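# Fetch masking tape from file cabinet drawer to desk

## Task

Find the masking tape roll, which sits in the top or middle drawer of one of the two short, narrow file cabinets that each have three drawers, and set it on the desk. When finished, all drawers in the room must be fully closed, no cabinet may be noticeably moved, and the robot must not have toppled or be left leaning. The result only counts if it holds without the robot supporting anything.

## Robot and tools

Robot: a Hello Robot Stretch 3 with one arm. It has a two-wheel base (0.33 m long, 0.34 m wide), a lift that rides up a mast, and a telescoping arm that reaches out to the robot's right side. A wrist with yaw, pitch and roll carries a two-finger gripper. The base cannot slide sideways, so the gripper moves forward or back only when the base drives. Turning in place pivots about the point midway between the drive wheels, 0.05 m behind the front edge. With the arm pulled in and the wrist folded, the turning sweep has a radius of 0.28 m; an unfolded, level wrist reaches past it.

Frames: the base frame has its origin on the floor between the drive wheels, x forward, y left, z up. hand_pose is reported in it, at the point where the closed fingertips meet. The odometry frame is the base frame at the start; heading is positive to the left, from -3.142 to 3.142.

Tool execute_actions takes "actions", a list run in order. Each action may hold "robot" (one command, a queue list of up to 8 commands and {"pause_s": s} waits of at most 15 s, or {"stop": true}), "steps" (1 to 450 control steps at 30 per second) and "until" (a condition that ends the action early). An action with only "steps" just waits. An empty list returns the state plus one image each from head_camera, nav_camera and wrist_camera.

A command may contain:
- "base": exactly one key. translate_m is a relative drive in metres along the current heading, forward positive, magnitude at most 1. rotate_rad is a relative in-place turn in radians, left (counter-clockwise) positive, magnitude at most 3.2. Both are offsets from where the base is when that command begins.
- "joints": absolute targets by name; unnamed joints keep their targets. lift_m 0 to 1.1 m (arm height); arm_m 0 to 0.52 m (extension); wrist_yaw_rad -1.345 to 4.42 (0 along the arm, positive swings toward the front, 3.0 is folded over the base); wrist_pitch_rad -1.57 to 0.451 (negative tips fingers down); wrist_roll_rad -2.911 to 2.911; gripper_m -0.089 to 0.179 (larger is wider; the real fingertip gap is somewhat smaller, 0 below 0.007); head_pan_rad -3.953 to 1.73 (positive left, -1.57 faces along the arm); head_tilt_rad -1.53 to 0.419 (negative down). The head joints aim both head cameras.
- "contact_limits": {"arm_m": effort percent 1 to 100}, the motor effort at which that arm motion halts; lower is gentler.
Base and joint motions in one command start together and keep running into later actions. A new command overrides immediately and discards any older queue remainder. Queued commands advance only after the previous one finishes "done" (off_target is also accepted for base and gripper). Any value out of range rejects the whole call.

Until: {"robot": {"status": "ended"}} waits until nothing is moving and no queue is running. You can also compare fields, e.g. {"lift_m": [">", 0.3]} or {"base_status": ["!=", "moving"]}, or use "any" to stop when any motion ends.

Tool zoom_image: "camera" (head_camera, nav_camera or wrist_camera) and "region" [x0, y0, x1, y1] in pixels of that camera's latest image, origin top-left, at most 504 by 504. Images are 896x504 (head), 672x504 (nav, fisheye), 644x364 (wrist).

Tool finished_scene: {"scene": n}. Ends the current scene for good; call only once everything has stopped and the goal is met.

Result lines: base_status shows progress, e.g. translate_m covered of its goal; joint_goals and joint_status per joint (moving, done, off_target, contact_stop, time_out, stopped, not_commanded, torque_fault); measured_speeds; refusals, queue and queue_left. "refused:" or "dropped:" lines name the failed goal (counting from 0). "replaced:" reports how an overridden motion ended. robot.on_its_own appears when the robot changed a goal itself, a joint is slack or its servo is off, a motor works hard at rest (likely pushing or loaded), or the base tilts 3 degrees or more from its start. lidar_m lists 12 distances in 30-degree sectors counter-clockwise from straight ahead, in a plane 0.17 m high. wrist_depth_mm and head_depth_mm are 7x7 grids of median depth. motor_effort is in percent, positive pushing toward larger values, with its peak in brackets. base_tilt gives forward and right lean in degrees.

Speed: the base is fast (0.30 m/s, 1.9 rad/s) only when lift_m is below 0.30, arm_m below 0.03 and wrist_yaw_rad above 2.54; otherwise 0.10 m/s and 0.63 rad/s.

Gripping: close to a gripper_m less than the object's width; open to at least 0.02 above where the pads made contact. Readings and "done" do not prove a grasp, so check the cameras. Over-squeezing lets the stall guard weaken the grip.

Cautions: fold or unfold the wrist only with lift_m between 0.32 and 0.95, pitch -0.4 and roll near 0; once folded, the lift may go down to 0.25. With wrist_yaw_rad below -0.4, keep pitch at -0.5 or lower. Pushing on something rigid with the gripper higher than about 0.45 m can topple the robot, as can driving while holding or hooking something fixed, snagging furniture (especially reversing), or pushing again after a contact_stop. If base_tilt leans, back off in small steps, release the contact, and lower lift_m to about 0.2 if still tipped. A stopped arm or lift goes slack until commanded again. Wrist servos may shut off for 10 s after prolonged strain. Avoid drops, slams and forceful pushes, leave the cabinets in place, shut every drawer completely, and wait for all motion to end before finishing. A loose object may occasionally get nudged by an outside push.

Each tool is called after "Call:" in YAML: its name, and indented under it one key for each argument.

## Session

Call:
execute_actions:
  actions: []

Scene clock: 0.00 s.
robot.base_odometry: x=+0.000 y=+0.000 heading=+0.000 (m, m, rad; robot's odometry frame)
robot.turned_by_wheels: +0.000 (rad since the last result)
robot.turned_by_imu: +0.000 (rad since the last result)
robot.base_tilt: forward=-0.3 right=+0.8 (deg)
robot.lidar_m: 1.72 1.63 1.21 1.53 1.98 2.02 2.24 1.58 1.59 2.82 2.37 2.29
robot.head_depth_mm: 2067 2592 2641 2624 2670 2664 2101 / 2062 2353 2382 2381 2417 2440 2101 / 2045 2161 2166 2166 2191 2206 2120 / 1935 1960 1975 1990 2022 2019 1976 / 1800 1828 1825 1847 1858 1855 1866 / 1687 1699 1699 1705 1729 1743 1740 / 1586 1590 1594 1596 1605 1625 1628
robot.base_status: not_commanded
robot.joint_positions: lift_m=+0.313 arm_m=-0.002 wrist_yaw_rad=+2.863 wrist_pitch_rad=-0.538 wrist_roll_rad=-0.014 gripper_m=+0.037 head_pan_rad=-0.018 head_tilt_rad=-0.007
robot.joint_goals: lift_m=+0.313 arm_m=-0.002 wrist_yaw_rad=+2.863 wrist_pitch_rad=-0.538 wrist_roll_rad=-0.014 gripper_m=+0.037 head_pan_rad=-0.018 head_tilt_rad=-0.007
robot.joint_status: lift_m=not_commanded arm_m=not_commanded wrist_yaw_rad=not_commanded wrist_pitch_rad=not_commanded wrist_roll_rad=not_commanded gripper_m=not_commanded head_pan_rad=not_commanded head_tilt_rad=not_commanded
robot.measured_speeds: translate_m=+0.000 rotate_rad=+0.000 lift_m=+0.000 arm_m=+0.000 wrist_yaw_rad=+0.000 wrist_pitch_rad=+0.000 wrist_roll_rad=+0.000 head_pan_rad=+0.000 head_tilt_rad=+0.000
robot: refusals=0 queue=idle queue_left=0
robot.motor_effort: left_wheel=+0 right_wheel=+1 lift_m=+31 arm_m=+0 wrist_yaw_rad=+0 wrist_pitch_rad=+3 wrist_roll_rad=+0 gripper_m=+0 head_pan_rad=+0 head_tilt_rad=+1 (%)
robot.hand_pose: x=+0.0359 y=+0.0565 z=+0.3002 quat_wxyz=(+0.280, +0.696, +0.093, +0.654) (m; robot's base frame)
robot.wrist_depth_mm: - - - - - - - / - - - - - - - / 801 842 832 829 831 819 815 / 670 - 674 666 671 664 667 / 567 - 581 564 575 563 560 / 487 - - 484 489 480 487 / - - - 441 428 429 428
pictures: head_camera (sideways: a quarter turn clockwise sets it upright), nav_camera (sideways: a quarter turn counterclockwise sets it upright), wrist_camera
Images, in order (width x height): head_camera 896x504, nav_camera 672x504, wrist_camera 644x364.

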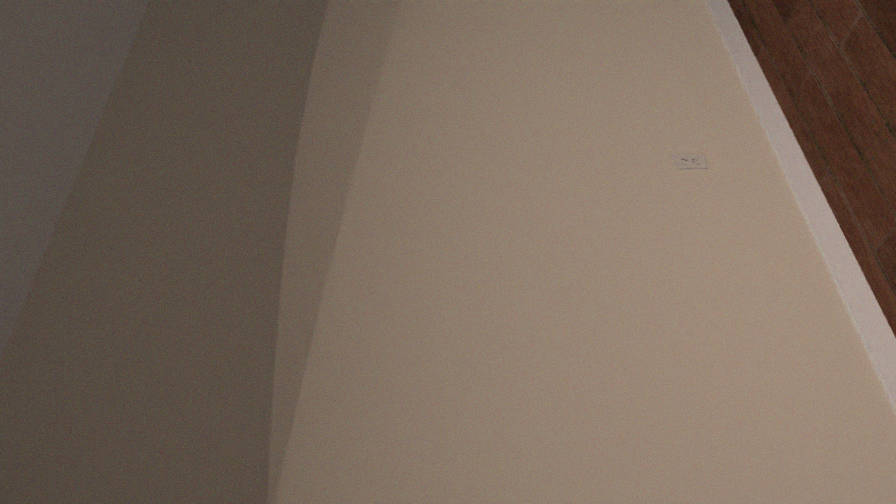

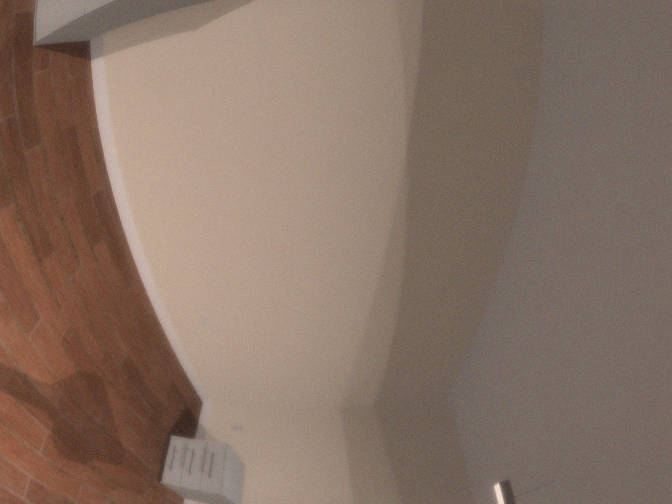

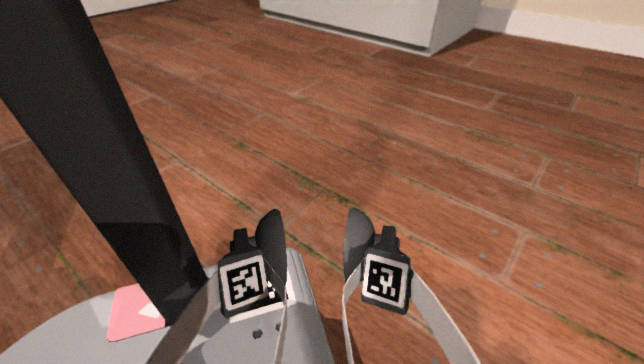

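Call:
execute_actions:
  actions:
    - {"robot":{"joints":{"head_pan_rad":1.1,"head_tilt_rad":-0.45,"lift_m":0.28,"wrist_pitch_rad":-0.4}},"steps":100,"until":{"robot":{"status":"ended"}}}

Call:
execute_actions:
  actions:
    - {"robot":{"joints":{"head_pan_rad":-0.9,"head_tilt_rad":-0.45}},"steps":100,"until":{"robot":{"status":"ended"}}}

Call:
execute_actions:
  actions:
    - {"robot":{"joints":{"head_pan_rad":-2.35,"head_tilt_rad":-0.55}},"steps":100,"until":{"robot":{"status":"ended"}}}

Scene clock: 1.27 s.
robot.base_odometry: x=+0.000 y=+0.000 heading=+0.000 (m, m, rad; robot's odometry frame)
robot.turned_by_wheels: +0.000 (rad since the last result)
robot.turned_by_imu: +0.000 (rad since the last result)
robot.base_tilt: forward=-0.2 right=+1.1 (deg)
robot.lidar_m: 1.72 1.63 1.21 1.54 1.98 2.02 2.25 1.59 1.58 2.83 2.37 2.29
robot.head_depth_mm: 1349 1449 1557 1683 1838 1618 1335 / 1409 1494 1521 1722 1890 1625 1329 / 1470 1577 1228 1327 1502 1573 1327 / 1541 1638 1270 1377 1531 1609 1325 / 1614 1720 1339 1478 1650 1606 1320 / 1707 1830 1424 1596 1794 1608 1331 / 1803 1922 1538 1722 1881 1598 1319
robot.base_status: not_commanded
robot.joint_positions: lift_m=+0.280 arm_m=-0.002 wrist_yaw_rad=+2.863 wrist_pitch_rad=-0.420 wrist_roll_rad=-0.014 gripper_m=+0.037 head_pan_rad=+1.093 head_tilt_rad=-0.444
robot.joint_goals: lift_m=+0.280 arm_m=-0.002 wrist_yaw_rad=+2.863 wrist_pitch_rad=-0.400 wrist_roll_rad=-0.014 gripper_m=+0.037 head_pan_rad=+1.100 head_tilt_rad=-0.450
robot.joint_status: lift_m=done arm_m=not_commanded wrist_yaw_rad=not_commanded wrist_pitch_rad=done wrist_roll_rad=not_commanded gripper_m=not_commanded head_pan_rad=done head_tilt_rad=done
robot.measured_speeds: translate_m=+0.000 rotate_rad=+0.000 lift_m=+0.000 arm_m=+0.000 wrist_yaw_rad=+0.000 wrist_pitch_rad=+0.000 wrist_roll_rad=+0.000 head_pan_rad=+0.000 head_tilt_rad=+0.000
robot: refusals=0 queue=done queue_left=0
robot.motor_effort: left_wheel=+1(1) right_wheel=+1(1) lift_m=+18(33) arm_m=+0(0) wrist_yaw_rad=+0(0) wrist_pitch_rad=+6(5) wrist_roll_rad=+0(0) gripper_m=+0(1) head_pan_rad=+2(29) head_tilt_rad=-3(28) (%)
robot.hand_pose: x=+0.0404 y=+0.0723 z=+0.2928 quat_wxyz=(+0.242, +0.701, +0.052, +0.669) (m; robot's base frame)
robot.wrist_depth_mm: - - - - - - - / - - - - - - - / - 991 985 981 994 960 971 / 735 755 751 748 745 750 742 / 607 - 634 598 606 596 595 / 506 - - 503 508 500 494 / 447 - - 435 427 426 427
pictures: head_camera (sideways: a quarter turn clockwise sets it upright), nav_camera (sideways: a quarter turn counterclockwise sets it upright), wrist_camera
Images, in order (width x height): head_camera 896x504, nav_camera 672x504, wrist_camera 644x364.

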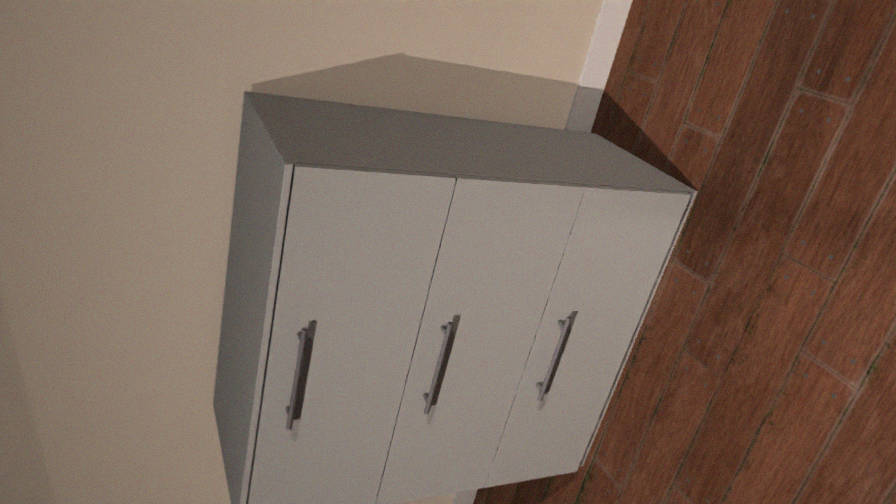

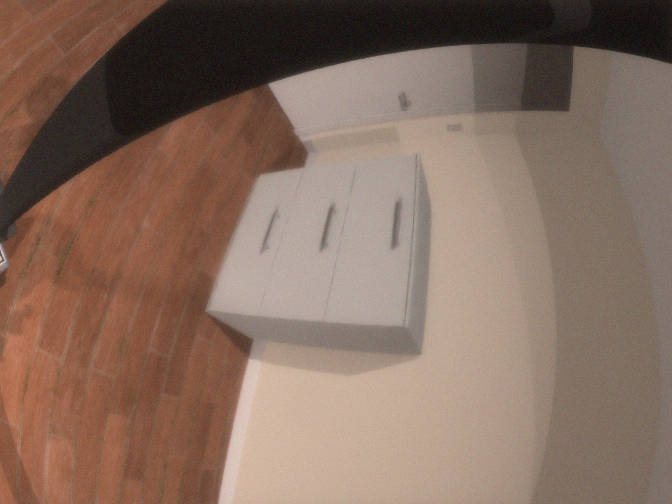

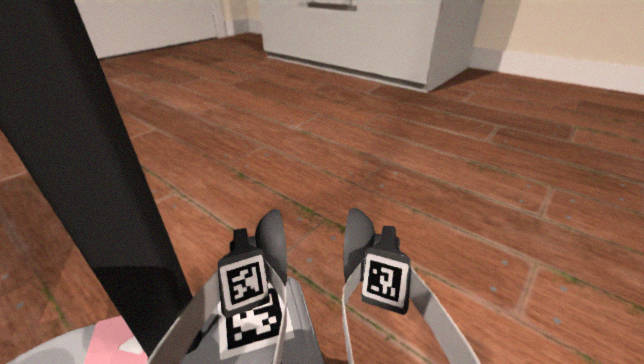

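Scene clock: 2.83 s.
robot.base_odometry: x=+0.000 y=+0.000 heading=+0.000 (m, m, rad; robot's odometry frame)
robot.turned_by_wheels: +0.000 (rad since the last result)
robot.turned_by_imu: +0.000 (rad since the last result)
robot.base_tilt: forward=-0.2 right=+0.8 (deg)
robot.lidar_m: 1.73 1.63 1.21 1.53 1.98 2.02 2.25 1.58 1.59 2.82 2.37 2.29
robot.head_depth_mm: 2294 2461 2713 2704 2052 1622 1338 / 2351 2520 2782 2700 2074 1606 1330 / 2356 2538 2748 2870 2050 1616 1336 / 2353 2542 2767 2832 2062 1614 1337 / 2361 2569 2750 2776 2038 1606 1324 / 2390 2569 2699 2452 2045 1603 1322 / 2386 2600 2749 2500 2036 1595 1329
robot.base_status: not_commanded
robot.joint_positions: lift_m=+0.280 arm_m=-0.002 wrist_yaw_rad=+2.863 wrist_pitch_rad=-0.420 wrist_roll_rad=-0.014 gripper_m=+0.037 head_pan_rad=-0.893 head_tilt_rad=-0.444
robot.joint_goals: lift_m=+0.280 arm_m=-0.002 wrist_yaw_rad=+2.863 wrist_pitch_rad=-0.400 wrist_roll_rad=-0.014 gripper_m=+0.037 head_pan_rad=-0.900 head_tilt_rad=-0.450
robot.joint_status: lift_m=done arm_m=not_commanded wrist_yaw_rad=not_commanded wrist_pitch_rad=done wrist_roll_rad=not_commanded gripper_m=not_commanded head_pan_rad=done head_tilt_rad=done
robot.measured_speeds: translate_m=+0.000 rotate_rad=+0.000 lift_m=+0.000 arm_m=+0.000 wrist_yaw_rad=+0.000 wrist_pitch_rad=+0.000 wrist_roll_rad=+0.000 head_pan_rad=+0.000 head_tilt_rad=+0.000
robot: refusals=0 queue=done queue_left=0
robot.motor_effort: left_wheel=+1(1) right_wheel=+1(1) lift_m=+18(18) arm_m=+0(0) wrist_yaw_rad=+1(0) wrist_pitch_rad=+6(5) wrist_roll_rad=+0(0) gripper_m=+0(0) head_pan_rad=-3(32) head_tilt_rad=-2(2) (%)
robot.hand_pose: x=+0.0404 y=+0.0723 z=+0.2928 quat_wxyz=(+0.242, +0.701, +0.052, +0.669) (m; robot's base frame)
robot.wrist_depth_mm: - - - - - - - / - - - - - - - / - - - 986 981 976 974 / 739 752 748 752 739 744 729 / 604 - 632 597 613 601 590 / 510 - - 501 506 498 498 / 446 - - 436 433 430 428
pictures: head_camera (sideways: a quarter turn clockwise sets it upright), nav_camera (sideways: a quarter turn counterclockwise sets it upright), wrist_camera
Images, in order (width x height): head_camera 896x504, nav_camera 672x504, wrist_camera 644x364.

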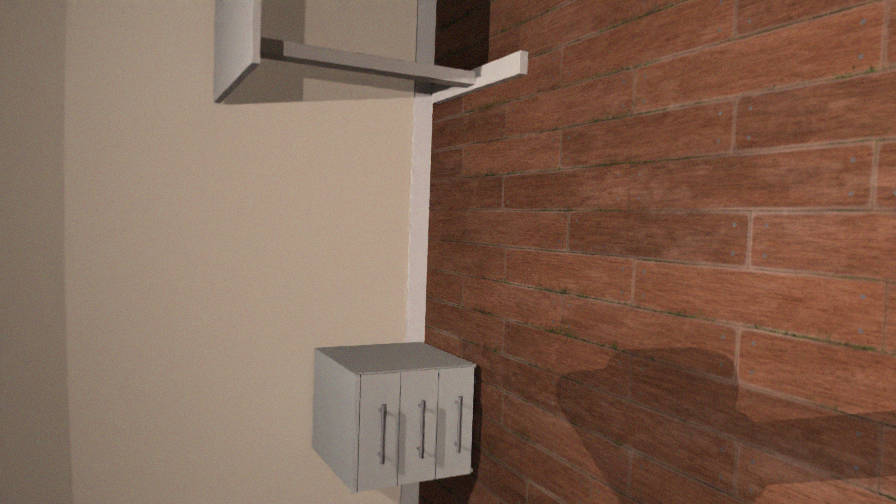

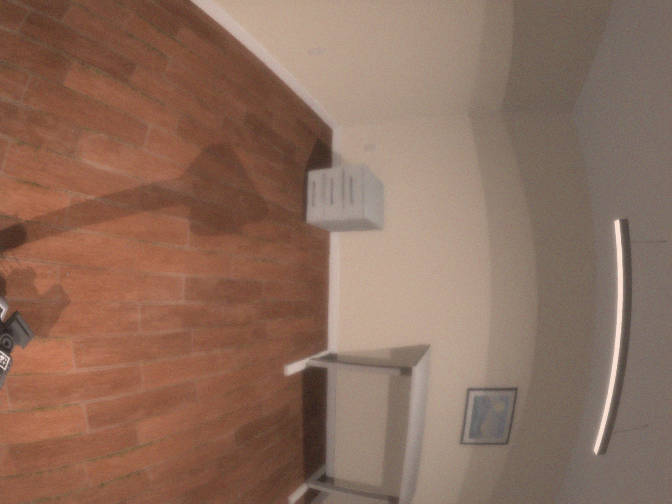

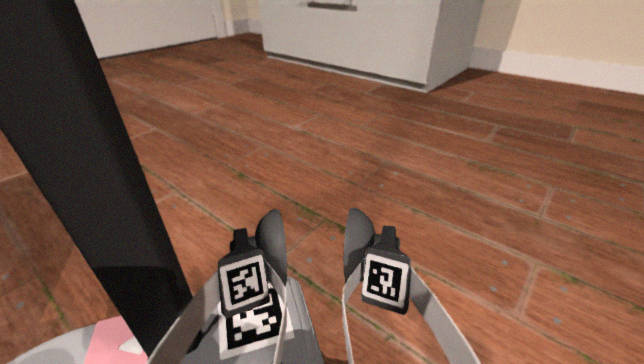

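Scene clock: 4.13 s.
robot.base_odometry: x=+0.000 y=+0.000 heading=+0.000 (m, m, rad; robot's odometry frame)
robot.turned_by_wheels: +0.000 (rad since the last result)
robot.turned_by_imu: +0.000 (rad since the last result)
robot.base_tilt: forward=-0.1 right=+0.8 (deg)
robot.lidar_m: 1.73 1.63 1.21 1.53 1.98 2.02 2.24 1.59 1.59 2.84 2.37 2.29
robot.head_depth_mm: 1748 1914 2119 2276 1850 1488 1259 / 1777 1933 2122 2283 1831 1488 1257 / 1813 1980 2183 2338 1827 1486 1253 / 1832 2016 2135 2014 1825 1483 1253 / 1869 2046 2031 1891 1820 1483 1250 / 1903 2093 2250 1993 1832 1480 1250 / 1943 2119 2404 2373 1806 1481 1244
robot.base_status: not_commanded
robot.joint_positions: lift_m=+0.280 arm_m=-0.002 wrist_yaw_rad=+2.863 wrist_pitch_rad=-0.420 wrist_roll_rad=-0.014 gripper_m=+0.037 head_pan_rad=-2.343 head_tilt_rad=-0.543
robot.joint_goals: lift_m=+0.280 arm_m=-0.002 wrist_yaw_rad=+2.863 wrist_pitch_rad=-0.400 wrist_roll_rad=-0.014 gripper_m=+0.037 head_pan_rad=-2.350 head_tilt_rad=-0.550
robot.joint_status: lift_m=done arm_m=not_commanded wrist_yaw_rad=not_commanded wrist_pitch_rad=done wrist_roll_rad=not_commanded gripper_m=not_commanded head_pan_rad=done head_tilt_rad=done
robot.measured_speeds: translate_m=+0.000 rotate_rad=+0.000 lift_m=+0.000 arm_m=+0.000 wrist_yaw_rad=+0.000 wrist_pitch_rad=+0.000 wrist_roll_rad=+0.000 head_pan_rad=+0.000 head_tilt_rad=+0.000
robot: refusals=0 queue=done queue_left=0
robot.motor_effort: left_wheel=+1(1) right_wheel=+1(0) lift_m=+18(18) arm_m=+0(0) wrist_yaw_rad=+0(1) wrist_pitch_rad=+6(6) wrist_roll_rad=+0(0) gripper_m=+0(1) head_pan_rad=-3(33) head_tilt_rad=-4(14) (%)
robot.hand_pose: x=+0.0404 y=+0.0723 z=+0.2928 quat_wxyz=(+0.242, +0.701, +0.052, +0.669) (m; robot's base frame)
robot.wrist_depth_mm: - - - - - - - / - - - - - - - / - 997 988 - 960 964 953 / 741 754 748 752 742 736 737 / 613 - 631 601 612 598 595 / 503 - - 504 507 498 493 / 445 - - 436 433 428 423
pictures: head_camera (sideways: a quarter turn clockwise sets it upright), nav_camera (sideways: a quarter turn counterclockwise sets it upright), wrist_camera
Images, in order (width x height): head_camera 896x504, nav_camera 672x504, wrist_camera 644x364.

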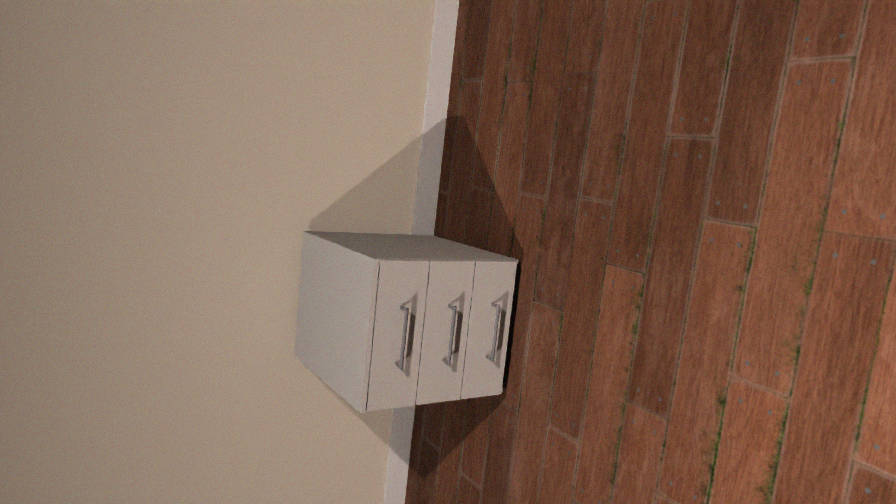

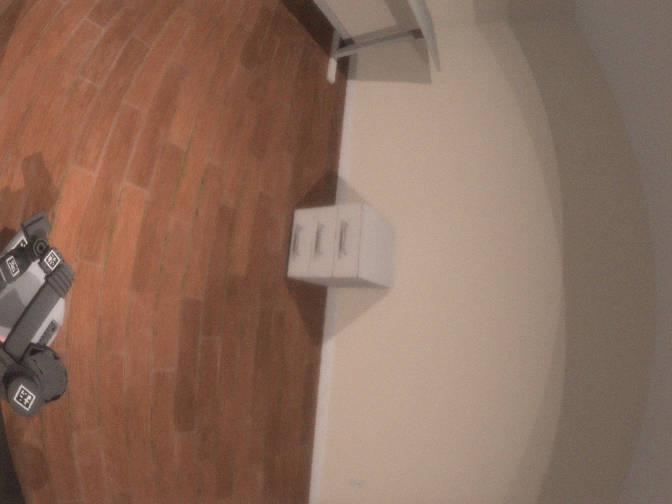

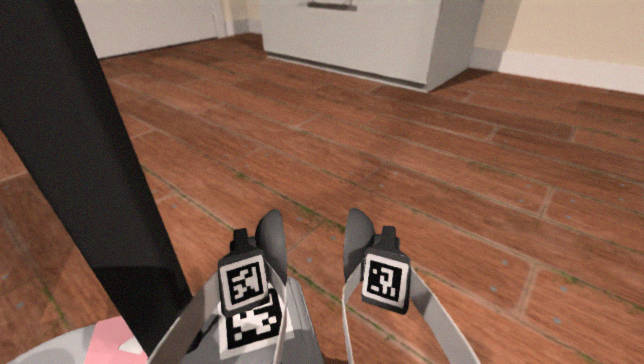

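Call:
execute_actions:
  actions:
    - {"robot":[{"base":{"rotate_rad":-1.968},"joints":{"head_pan_rad":-1.57,"head_tilt_rad":-0.95}},{"base":{"translate_m":0.907}},{"base":{"rotate_rad":0.995}},{"joints":{"lift_m":0.36,"wrist_roll_rad":0}},{"joints":{"wrist_yaw_rad":0}},{"joints":{"wrist_pitch_rad":0.02,"wrist_roll_rad":1.57,"gripper_m":0.06,"lift_m":0.315,"arm_m":0.15}}],"steps":450,"until":{"robot":{"status":"ended"}}}
    - {"steps":200,"until":{"robot":{"status":"ended"}}}

Scene clock: 19.90 s.
robot.base_odometry: x=-0.351 y=-0.836 heading=-0.973 (m, m, rad; robot's odometry frame)
robot.turned_by_wheels: -0.973 (rad since the last result)
robot.turned_by_imu: -0.967 (rad since the last result)
robot.base_tilt: forward=-0.2 right=+0.8 (deg)
robot.lidar_m: 1.80 2.16 2.46 2.37 2.41 2.56 2.48 1.92 0.83 0.81 1.43 1.99
robot.head_depth_mm: 1282 1519 1742 1572 1378 1237 1118 / 1290 1509 1755 1566 1370 1227 1128 / 1279 1260 1113 1426 1395 1231 - / 1283 1251 1102 1368 1388 1199 - / 1272 1244 1105 1357 1360 1213 1117 / 1281 1439 1657 1508 1354 1212 1102 / 1280 1503 1708 1526 1344 1209 1098
robot.base_status: done (rotate_rad +0.9949 of +0.9950)
robot.joint_positions: lift_m=+0.315 arm_m=+0.150 wrist_yaw_rad=+0.001 wrist_pitch_rad=-0.002 wrist_roll_rad=+1.567 gripper_m=+0.060 head_pan_rad=-1.577 head_tilt_rad=-0.939
robot.joint_goals: lift_m=+0.315 arm_m=+0.150 wrist_yaw_rad=+0.000 wrist_pitch_rad=+0.020 wrist_roll_rad=+1.570 gripper_m=+0.060 head_pan_rad=-1.570 head_tilt_rad=-0.950
robot.joint_status: lift_m=done arm_m=done wrist_yaw_rad=done wrist_pitch_rad=done wrist_roll_rad=done gripper_m=done head_pan_rad=done head_tilt_rad=done
robot.measured_speeds: translate_m=+0.000 rotate_rad=+0.000 lift_m=+0.000 arm_m=+0.000 wrist_yaw_rad=+0.000 wrist_pitch_rad=+0.000 wrist_roll_rad=+0.000 head_pan_rad=+0.000 head_tilt_rad=+0.000
robot: refusals=0 queue=done queue_left=0
robot.motor_effort: left_wheel=-1(10) right_wheel=+3(9) lift_m=+18(41) arm_m=+3(3) wrist_yaw_rad=+0(4) wrist_pitch_rad=+6(7) wrist_roll_rad=+2(3) gripper_m=+0(76) head_pan_rad=+2(29) head_tilt_rad=-5(26) (%)
robot.hand_pose: x=-0.0212 y=-0.5508 z=+0.4293 quat_wxyz=(+0.002, +0.000, -1.000, -0.001) (m; robot's base frame)
robot.wrist_depth_mm: 926 935 910 387 393 393 396 / 946 953 953 404 407 405 412 / 996 - - 413 414 418 422 / - - - 426 428 431 434 / - - - 442 443 449 452 / - - 459 459 - 461 468 / - - - - - 697 500
pictures: head_camera (sideways: a quarter turn clockwise sets it upright), nav_camera (sideways: a quarter turn counterclockwise sets it upright), wrist_camera
Images, in order (width x height): head_camera 896x504, nav_camera 672x504, wrist_camera 644x364.

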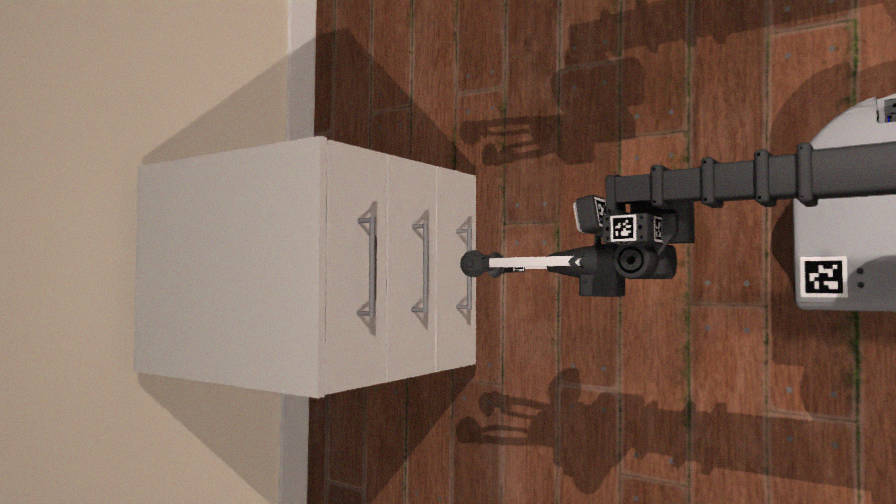

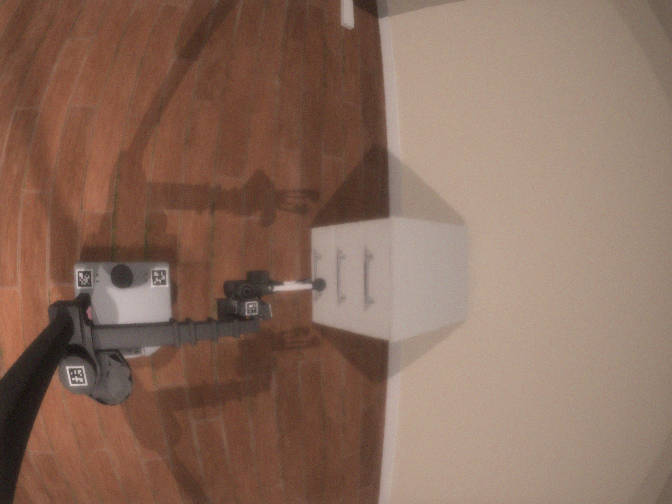

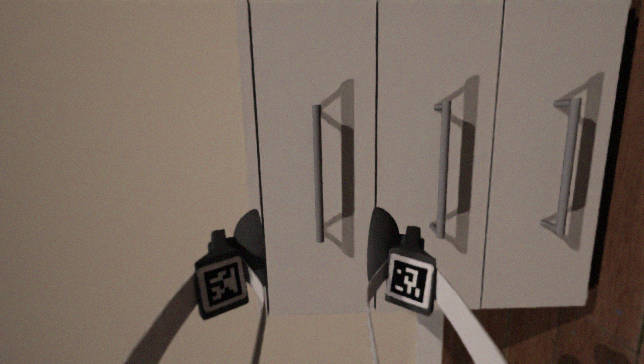

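Call:
execute_actions:
  actions:
    - {"robot":[{"joints":{"arm_m":0.38,"gripper_m":0.05}},{"joints":{"arm_m":0.42},"contact_limits":{"arm_m":8}}],"steps":300,"until":{"robot":{"status":"ended"}}}

Scene clock: 23.27 s.
robot.base_odometry: x=-0.351 y=-0.836 heading=-0.973 (m, m, rad; robot's odometry frame)
robot.turned_by_wheels: +0.000 (rad since the last result)
robot.turned_by_imu: -0.001 (rad since the last result)
robot.base_tilt: forward=-0.3 right=+1.0 (deg)
robot.lidar_m: 1.81 2.15 2.45 2.38 2.40 2.57 2.49 1.92 0.84 0.81 1.43 1.98
robot.head_depth_mm: 1287 1515 1747 1570 1387 1234 1121 / 1284 1528 1740 1565 1377 1235 1130 / 1281 1260 1116 1426 1374 1240 - / 1283 1250 1108 1269 1363 1227 - / 1284 1246 1105 1359 1361 1221 1107 / 1281 1430 1668 1505 1357 1213 1096 / 1279 1506 1713 1527 1344 1210 1097
robot.base_status: done (rotate_rad +0.9948 of +0.9950)
robot.joint_positions: lift_m=+0.315 arm_m=+0.389 wrist_yaw_rad=+0.000 wrist_pitch_rad=-0.002 wrist_roll_rad=+1.567 gripper_m=+0.050 head_pan_rad=-1.577 head_tilt_rad=-0.939
robot.joint_goals: lift_m=+0.315 arm_m=+0.389 wrist_yaw_rad=+0.000 wrist_pitch_rad=+0.020 wrist_roll_rad=+1.570 gripper_m=+0.050 head_pan_rad=-1.570 head_tilt_rad=-0.950
robot.joint_status: lift_m=done arm_m=contact_stop wrist_yaw_rad=done wrist_pitch_rad=done wrist_roll_rad=done gripper_m=done head_pan_rad=done head_tilt_rad=done
robot.measured_speeds: translate_m=+0.000 rotate_rad=+0.000 lift_m=+0.000 arm_m=-0.004 wrist_yaw_rad=+0.000 wrist_pitch_rad=+0.000 wrist_roll_rad=+0.000 head_pan_rad=+0.000 head_tilt_rad=+0.000
robot: refusals=0 queue=dropped queue_left=0
robot.on_its_own: arm_m is slack since a contact_stop, until your next command for it (your +0.420 is given up)
robot.motor_effort: left_wheel=-2(2) right_wheel=+5(5) lift_m=+18(18) arm_m=+5(9) wrist_yaw_rad=+1(1) wrist_pitch_rad=+7(8) wrist_roll_rad=+1(2) gripper_m=-1(50) head_pan_rad=+2(2) head_tilt_rad=-5(5) (%)
robot.contact_limits: arm_m 8 (drawing in: default 16, maximum 26; extending or still: default 22, maximum 35)
robot.hand_pose: x=-0.0215 y=-0.7902 z=+0.4292 quat_wxyz=(+0.002, +0.000, -1.000, -0.002) (m; robot's base frame)
robot.wrist_depth_mm: 679 163 161 163 164 165 166 / 726 167 167 166 169 170 170 / 740 736 172 172 174 175 176 / 762 754 177 178 180 181 182 / 788 779 182 184 185 187 186 / 814 810 - 190 192 193 193 / 846 851 196 196 199 200 199
pictures: head_camera (sideways: a quarter turn clockwise sets it upright), nav_camera (sideways: a quarter turn counterclockwise sets it upright), wrist_camera
Images, in order (width x height): head_camera 896x504, nav_camera 672x504, wrist_camera 644x364.

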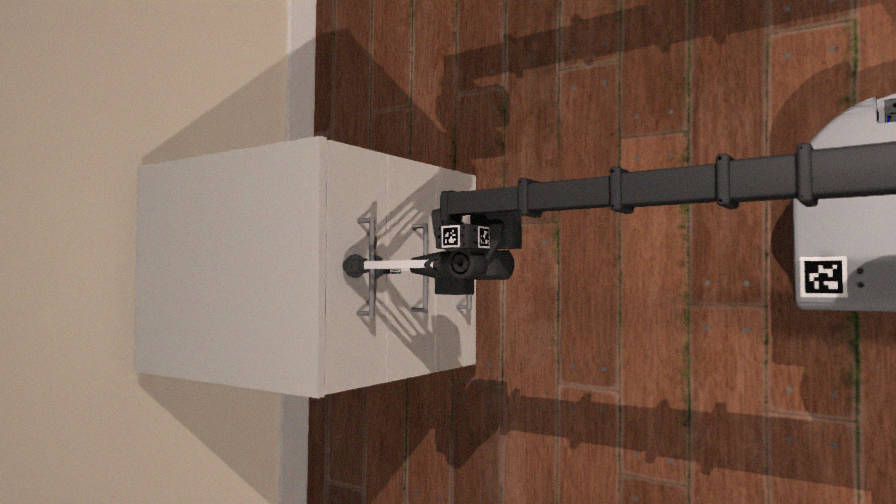

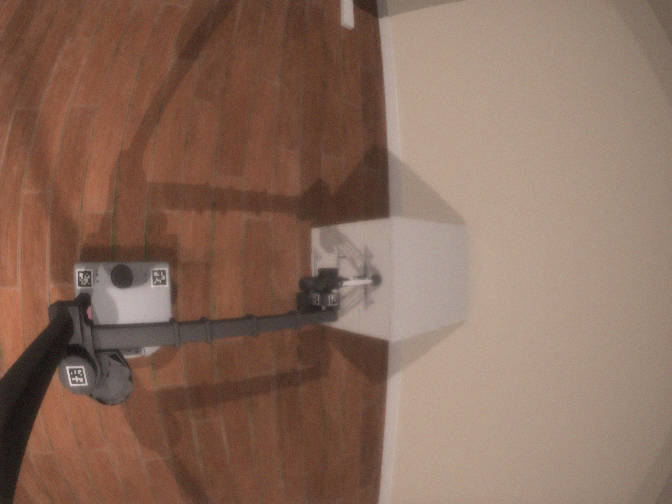

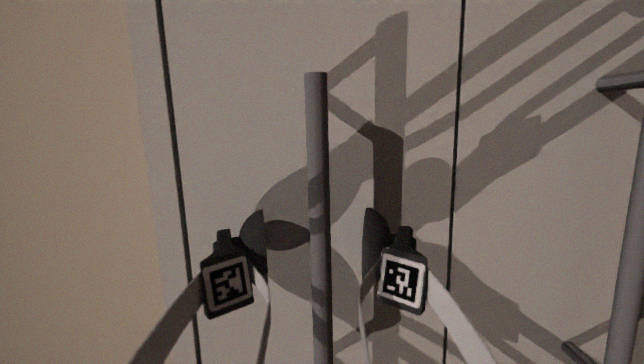

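Call:
execute_actions:
  actions:
    - {"robot":[{"joints":{"arm_m":0.382}},{"joints":{"gripper_m":-0.07}},{"pause_s":0.3},{"joints":{"arm_m":0.085},"contact_limits":{"arm_m":10}}],"steps":400,"until":{"robot":{"status":"ended"}}}

Scene clock: 28.90 s.
robot.base_odometry: x=-0.351 y=-0.836 heading=-0.973 (m, m, rad; robot's odometry frame)
robot.turned_by_wheels: +0.000 (rad since the last result)
robot.turned_by_imu: -0.001 (rad since the last result)
robot.base_tilt: forward=-0.1 right=+0.9 (deg)
robot.lidar_m: 1.80 2.15 2.45 2.37 2.40 2.57 2.49 1.92 0.83 0.81 1.44 1.98
robot.head_depth_mm: 1286 1517 1742 1565 1391 1233 1119 / 1288 1518 1746 1558 1379 1234 1131 / 1282 1262 1127 1083 1350 1247 - / 1286 1251 1132 1101 1367 1184 - / 1277 1242 1132 1089 1336 1217 1109 / 1281 1440 1662 1449 1332 1221 1100 / 1281 1515 1715 1520 1348 1211 1096
robot.base_status: done (rotate_rad +0.9949 of +0.9950)
robot.joint_positions: lift_m=+0.315 arm_m=+0.085 wrist_yaw_rad=+0.004 wrist_pitch_rad=-0.009 wrist_roll_rad=+1.567 gripper_m=-0.055 head_pan_rad=-1.577 head_tilt_rad=-0.939
robot.joint_goals: lift_m=+0.315 arm_m=+0.085 wrist_yaw_rad=+0.000 wrist_pitch_rad=+0.020 wrist_roll_rad=+1.570 gripper_m=-0.056 head_pan_rad=-1.570 head_tilt_rad=-0.950
robot.joint_status: lift_m=done arm_m=done wrist_yaw_rad=done wrist_pitch_rad=done wrist_roll_rad=done gripper_m=done head_pan_rad=done head_tilt_rad=done
robot.measured_speeds: translate_m=+0.000 rotate_rad=+0.000 lift_m=+0.000 arm_m=+0.000 wrist_yaw_rad=+0.000 wrist_pitch_rad=+0.000 wrist_roll_rad=+0.000 head_pan_rad=+0.000 head_tilt_rad=+0.000
robot: refusals=0 queue=done queue_left=0
robot.on_its_own: gripper_m is held at -0.056, not at your -0.070, by its stall guard, which is still easing
robot.motor_effort: left_wheel=-1(2) right_wheel=+2(5) lift_m=+19(19) arm_m=-3(5) wrist_yaw_rad=-4(5) wrist_pitch_rad=+9(8) wrist_roll_rad=+1(2) gripper_m=-22(100) head_pan_rad=+2(2) head_tilt_rad=-5(5) (%)
robot.contact_limits: arm_m 10 (drawing in: default 16, maximum 26; extending or still: default 22, maximum 35)
robot.hand_pose: x=-0.0202 y=-0.4864 z=+0.4276 quat_wxyz=(+0.002, +0.002, -1.000, -0.005) (m; robot's base frame)
robot.wrist_depth_mm: 988 975 166 167 167 458 461 / - - 171 171 174 470 473 / - - 176 177 180 485 484 / - - 182 182 186 501 487 / - - 188 186 191 521 484 / - - 194 197 198 639 490 / - - 203 202 206 737 494
pictures: head_camera (sideways: a quarter turn clockwise sets it upright), nav_camera (sideways: a quarter turn counterclockwise sets it upright), wrist_camera
Images, in order (width x height): head_camera 896x504, nav_camera 672x504, wrist_camera 644x364.

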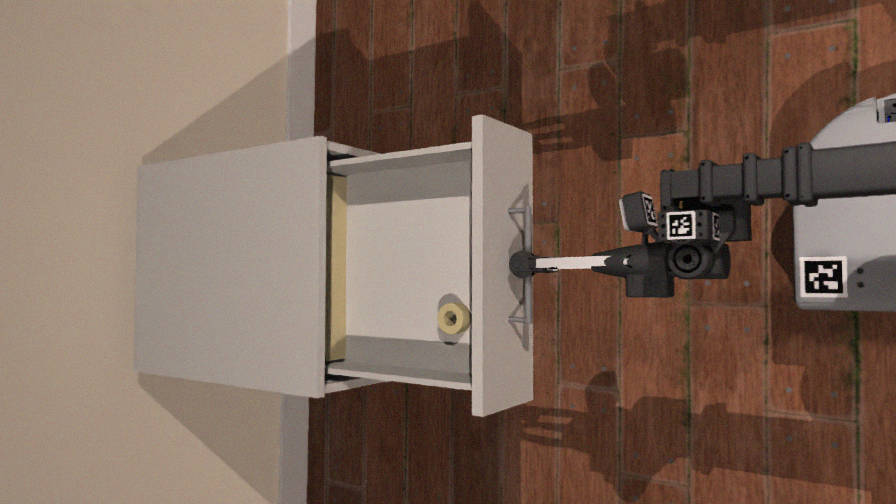

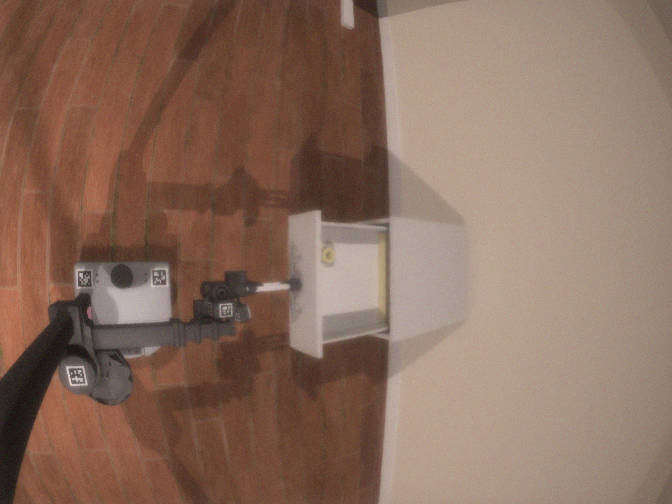

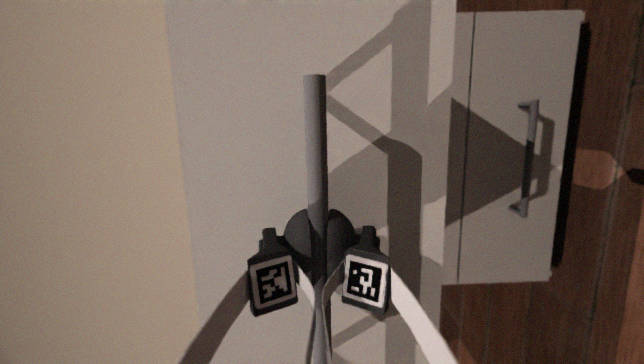

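Call:
execute_actions:
  actions:
    - {"robot":{"joints":{"arm_m":0.05},"contact_limits":{"arm_m":9}},"steps":100,"until":{"robot":{"status":"ended"}}}
    - {"robot":[{"joints":{"gripper_m":0.05}},{"joints":{"arm_m":0.0}},{"joints":{"lift_m":0.70},"base":{"translate_m":0.087}},{"joints":{"wrist_pitch_rad":-1.57,"gripper_m":0.10,"arm_m":0.465}},{"joints":{"lift_m":0.60}}],"steps":450,"until":{"robot":{"status":"ended"}}}

Scene clock: 43.40 s.
robot.base_odometry: x=-0.302 y=-0.908 heading=-0.973 (m, m, rad; robot's odometry frame)
robot.turned_by_wheels: +0.000 (rad since the last result)
robot.turned_by_imu: -0.003 (rad since the last result)
robot.base_tilt: forward=-0.1 right=+0.9 (deg)
robot.lidar_m: 1.71 2.08 2.34 2.37 2.40 2.66 2.58 1.92 0.84 0.81 1.44 1.98
robot.head_depth_mm: 1286 1526 1744 1572 1381 1239 1118 / 1286 1415 1144 1090 1339 - - / 1285 1257 - 1103 1318 1228 - / 1278 1280 - 1098 1319 1217 - / 1282 1315 1128 1114 1324 1220 1112 / 1281 1512 1714 1525 1362 1209 1106 / 1276 1507 1709 1529 1352 1212 1096
robot.base_status: done (translate_m +0.0870 of +0.0870)
robot.joint_positions: lift_m=+0.600 arm_m=+0.465 wrist_yaw_rad=+0.000 wrist_pitch_rad=-1.561 wrist_roll_rad=+1.567 gripper_m=+0.100 head_pan_rad=-1.577 head_tilt_rad=-0.939
robot.joint_goals: lift_m=+0.600 arm_m=+0.465 wrist_yaw_rad=+0.000 wrist_pitch_rad=-1.570 wrist_roll_rad=+1.570 gripper_m=+0.100 head_pan_rad=-1.570 head_tilt_rad=-0.950
robot.joint_status: lift_m=done arm_m=done wrist_yaw_rad=done wrist_pitch_rad=done wrist_roll_rad=done gripper_m=done head_pan_rad=done head_tilt_rad=done
robot.measured_speeds: translate_m=+0.000 rotate_rad=+0.000 lift_m=+0.000 arm_m=+0.000 wrist_yaw_rad=+0.000 wrist_pitch_rad=+0.000 wrist_roll_rad=+0.000 head_pan_rad=+0.000 head_tilt_rad=+0.000
robot: refusals=0 queue=done queue_left=0
robot.motor_effort: left_wheel=-1(3) right_wheel=+2(7) lift_m=+18(44) arm_m=+3(3) wrist_yaw_rad=+1(5) wrist_pitch_rad=-3(7) wrist_roll_rad=+2(1) gripper_m=+1(80) head_pan_rad=+2(2) head_tilt_rad=-5(4) (%)
robot.hand_pose: x=-0.0215 y=-0.5876 z=+0.4827 quat_wxyz=(+0.001, +0.001, -0.710, -0.704) (m; robot's base frame)
robot.wrist_depth_mm: 248 250 250 251 250 149 130 / 256 257 258 258 257 150 133 / 263 264 265 266 265 151 - / 271 273 273 270 271 152 674 / 280 281 281 282 282 154 686 / 285 287 287 287 287 152 717 / 237 232 231 229 227 182 735
pictures: head_camera (sideways: a quarter turn clockwise sets it upright), nav_camera (sideways: a quarter turn counterclockwise sets it upright), wrist_camera
Images, in order (width x height): head_camera 896x504, nav_camera 672x504, wrist_camera 644x364.

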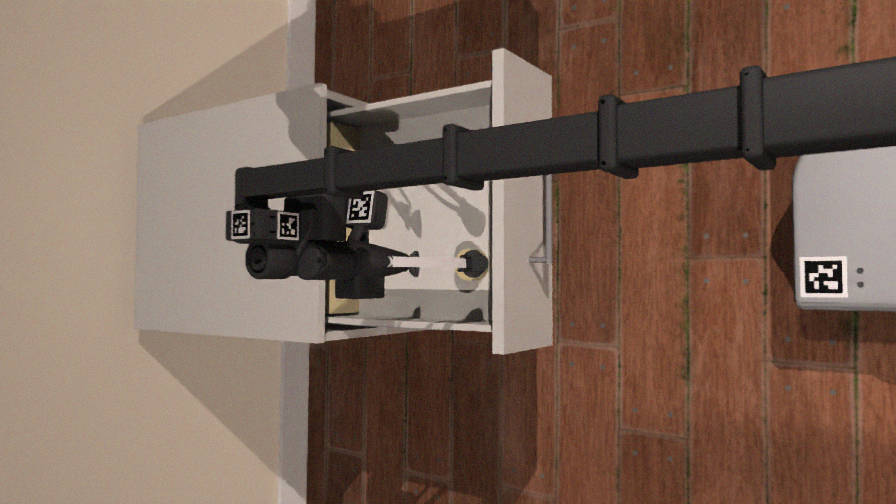

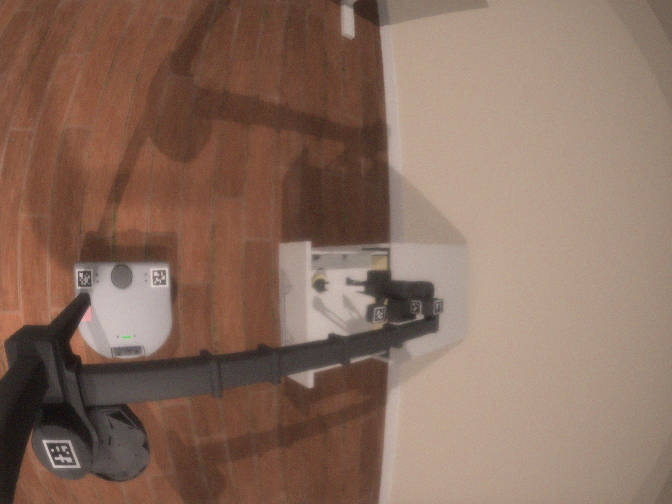

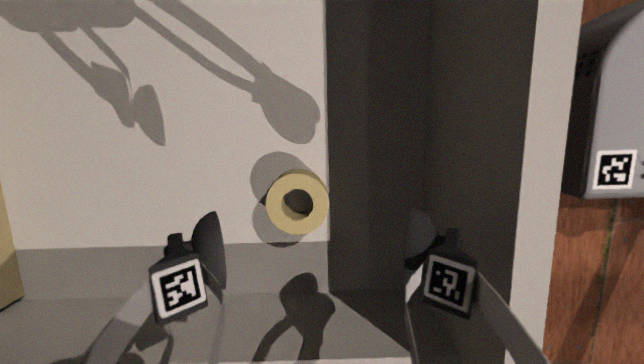

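Call:
execute_actions:
  actions:
    - {"robot":[{"joints":{"arm_m":0.481}},{"joints":{"lift_m":0.513}}],"steps":300,"until":{"robot":{"status":"ended"}}}

Scene clock: 45.80 s.
robot.base_odometry: x=-0.302 y=-0.908 heading=-0.973 (m, m, rad; robot's odometry frame)
robot.turned_by_wheels: +0.000 (rad since the last result)
robot.turned_by_imu: +0.000 (rad since the last result)
robot.base_tilt: forward=-0.2 right=+0.9 (deg)
robot.lidar_m: 1.71 2.09 2.35 2.37 2.40 2.66 2.57 1.92 0.84 0.81 1.43 1.99
robot.head_depth_mm: 1289 1517 1752 1567 1376 1230 1123 / 1283 1408 1144 1083 1330 1238 1113 / 1285 1253 1125 1104 1324 1219 - / 1284 1248 1134 1079 1320 1221 - / 1283 1316 1125 1096 1318 1217 1111 / 1277 1511 1718 1536 1357 1211 1101 / 1275 1506 1716 1529 1350 1208 1096
robot.base_status: done (translate_m +0.0870 of +0.0870)
robot.joint_positions: lift_m=+0.513 arm_m=+0.481 wrist_yaw_rad=+0.000 wrist_pitch_rad=-1.561 wrist_roll_rad=+1.567 gripper_m=+0.100 head_pan_rad=-1.577 head_tilt_rad=-0.939
robot.joint_goals: lift_m=+0.513 arm_m=+0.481 wrist_yaw_rad=+0.000 wrist_pitch_rad=-1.570 wrist_roll_rad=+1.570 gripper_m=+0.100 head_pan_rad=-1.570 head_tilt_rad=-0.950
robot.joint_status: lift_m=done arm_m=done wrist_yaw_rad=done wrist_pitch_rad=done wrist_roll_rad=done gripper_m=done head_pan_rad=done head_tilt_rad=done
robot.measured_speeds: translate_m=+0.000 rotate_rad=+0.000 lift_m=+0.000 arm_m=+0.000 wrist_yaw_rad=+0.000 wrist_pitch_rad=+0.000 wrist_roll_rad=+0.000 head_pan_rad=+0.000 head_tilt_rad=+0.000
robot: refusals=0 queue=done queue_left=0
robot.motor_effort: left_wheel=-1(1) right_wheel=+2(2) lift_m=+18(20) arm_m=+3(3) wrist_yaw_rad=+0(1) wrist_pitch_rad=-3(2) wrist_roll_rad=+2(2) gripper_m=+0(0) head_pan_rad=+2(2) head_tilt_rad=-6(4) (%)
robot.hand_pose: x=-0.0215 y=-0.6036 z=+0.3957 quat_wxyz=(+0.001, +0.001, -0.710, -0.704) (m; robot's base frame)
robot.wrist_depth_mm: 167 167 168 169 169 168 119 / 171 172 173 174 174 172 119 / 178 178 178 179 179 177 120 / 183 183 183 183 184 179 120 / 188 189 188 165 190 181 120 / 195 194 196 196 196 170 121 / 201 201 202 203 204 198 122
pictures: head_camera (sideways: a quarter turn clockwise sets it upright), nav_camera (sideways: a quarter turn counterclockwise sets it upright), wrist_camera
Images, in order (width x height): head_camera 896x504, nav_camera 672x504, wrist_camera 644x364.

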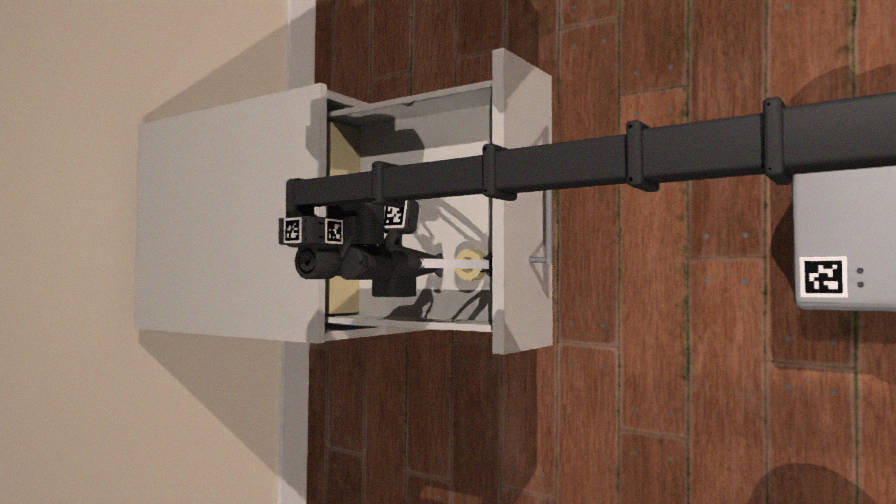

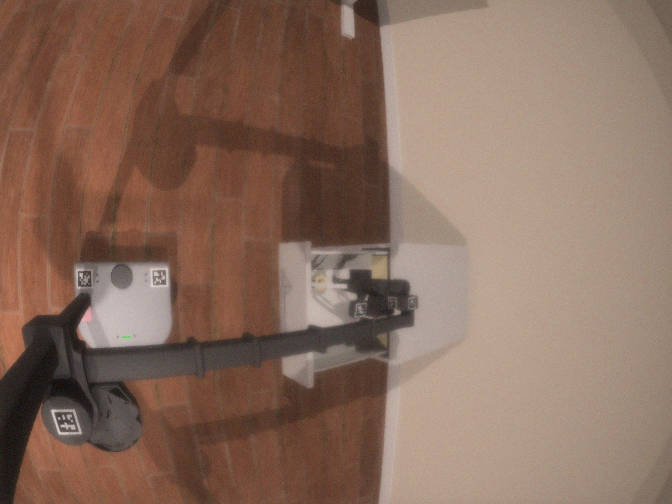

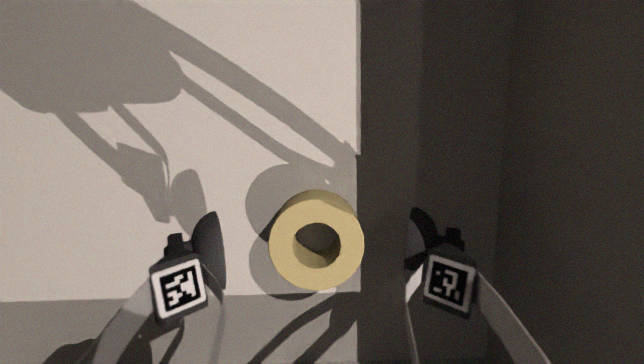

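Call:
execute_actions:
  actions:
    - {"robot":[{"joints":{"lift_m":0.510}},{"joints":{"gripper_m":-0.008}},{"pause_s":0.3},{"joints":{"lift_m":0.68}},{"joints":{"arm_m":0.0,"wrist_pitch_rad":0.02},"base":{"translate_m":0.06}},{"joints":{"lift_m":0.315}},{"joints":{"arm_m":0.04}}],"steps":450,"until":{"robot":{"status":"ended"}}}
    - {"steps":200,"until":{"robot":{"status":"ended"}}}

Scene clock: 60.13 s.
robot.base_odometry: x=-0.268 y=-0.958 heading=-0.973 (m, m, rad; robot's odometry frame)
robot.turned_by_wheels: +0.000 (rad since the last result)
robot.turned_by_imu: -0.003 (rad since the last result)
robot.base_tilt: forward=-0.1 right=+0.9 (deg)
robot.lidar_m: 1.66 2.03 2.25 2.37 2.40 2.72 2.63 1.93 0.84 0.81 1.44 1.95
robot.head_depth_mm: 1285 1520 1733 1542 1353 1236 1118 / 1292 1264 1137 1106 1331 1228 1127 / 1287 1258 1139 1104 1326 1254 - / 1283 1251 1138 1095 1327 - - / 1286 1475 1711 1513 1359 1211 1117 / 1284 1517 1706 1536 1349 1216 1102 / 1282 1509 1720 1535 1348 1203 1097
robot.base_status: done (translate_m +0.0600 of +0.0600)
robot.joint_positions: lift_m=+0.315 arm_m=+0.040 wrist_yaw_rad=+0.000 wrist_pitch_rad=-0.004 wrist_roll_rad=+1.568 gripper_m=-0.007 head_pan_rad=-1.577 head_tilt_rad=-0.939
robot.joint_goals: lift_m=+0.315 arm_m=+0.040 wrist_yaw_rad=+0.000 wrist_pitch_rad=+0.020 wrist_roll_rad=+1.570 gripper_m=-0.008 head_pan_rad=-1.570 head_tilt_rad=-0.950
robot.joint_status: lift_m=done arm_m=done wrist_yaw_rad=done wrist_pitch_rad=done wrist_roll_rad=done gripper_m=done head_pan_rad=done head_tilt_rad=done
robot.measured_speeds: translate_m=+0.000 rotate_rad=+0.000 lift_m=+0.000 arm_m=+0.000 wrist_yaw_rad=+0.000 wrist_pitch_rad=+0.000 wrist_roll_rad=+0.000 head_pan_rad=+0.000 head_tilt_rad=+0.000
robot: refusals=0 queue=done queue_left=0
robot.motor_effort: left_wheel=-1(2) right_wheel=+3(7) lift_m=+19(46) arm_m=+3(3) wrist_yaw_rad=+1(1) wrist_pitch_rad=+8(7) wrist_roll_rad=+1(2) gripper_m=-18(93) head_pan_rad=+2(2) head_tilt_rad=-5(5) (%)
robot.hand_pose: x=-0.0214 y=-0.4407 z=+0.4288 quat_wxyz=(+0.002, +0.000, -1.000, -0.002) (m; robot's base frame)
robot.wrist_depth_mm: - - 178 178 180 498 483 / - - 183 183 186 513 486 / - - 188 190 192 531 484 / - - 196 196 198 551 489 / - - 201 161 207 735 493 / - - - 171 - 748 497 / - - - - - 699 495
pictures: head_camera (sideways: a quarter turn clockwise sets it upright), nav_camera (sideways: a quarter turn counterclockwise sets it upright), wrist_camera
Images, in order (width x height): head_camera 896x504, nav_camera 672x504, wrist_camera 644x364.

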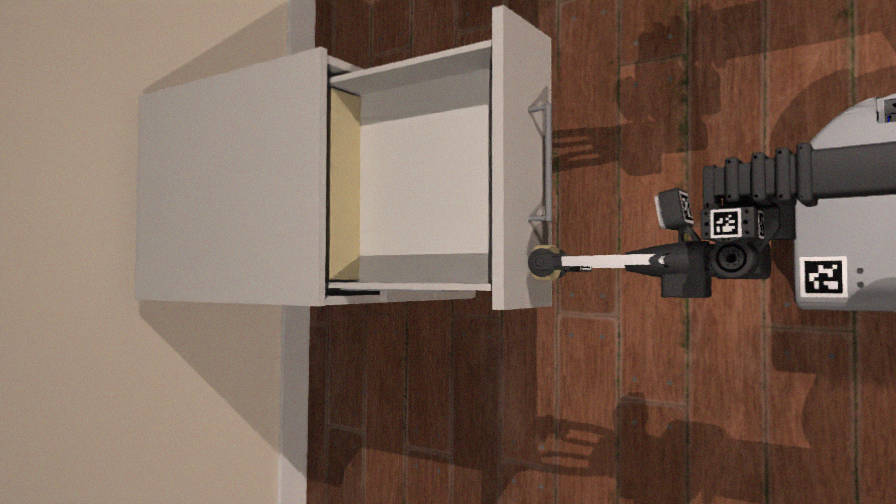

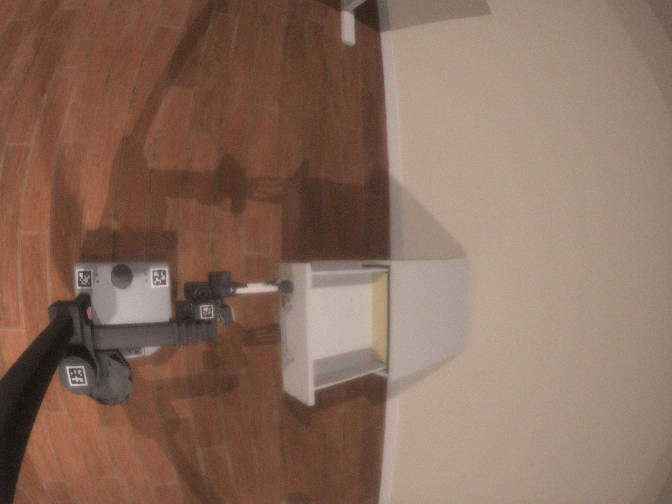

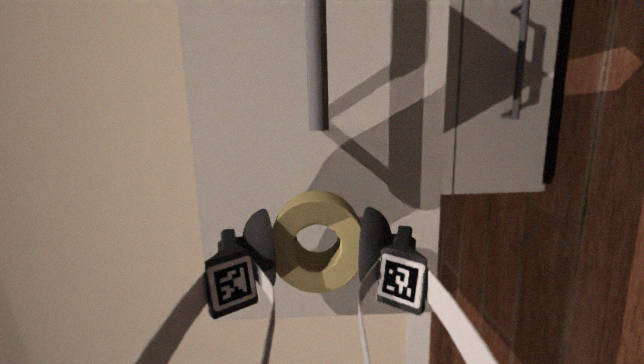

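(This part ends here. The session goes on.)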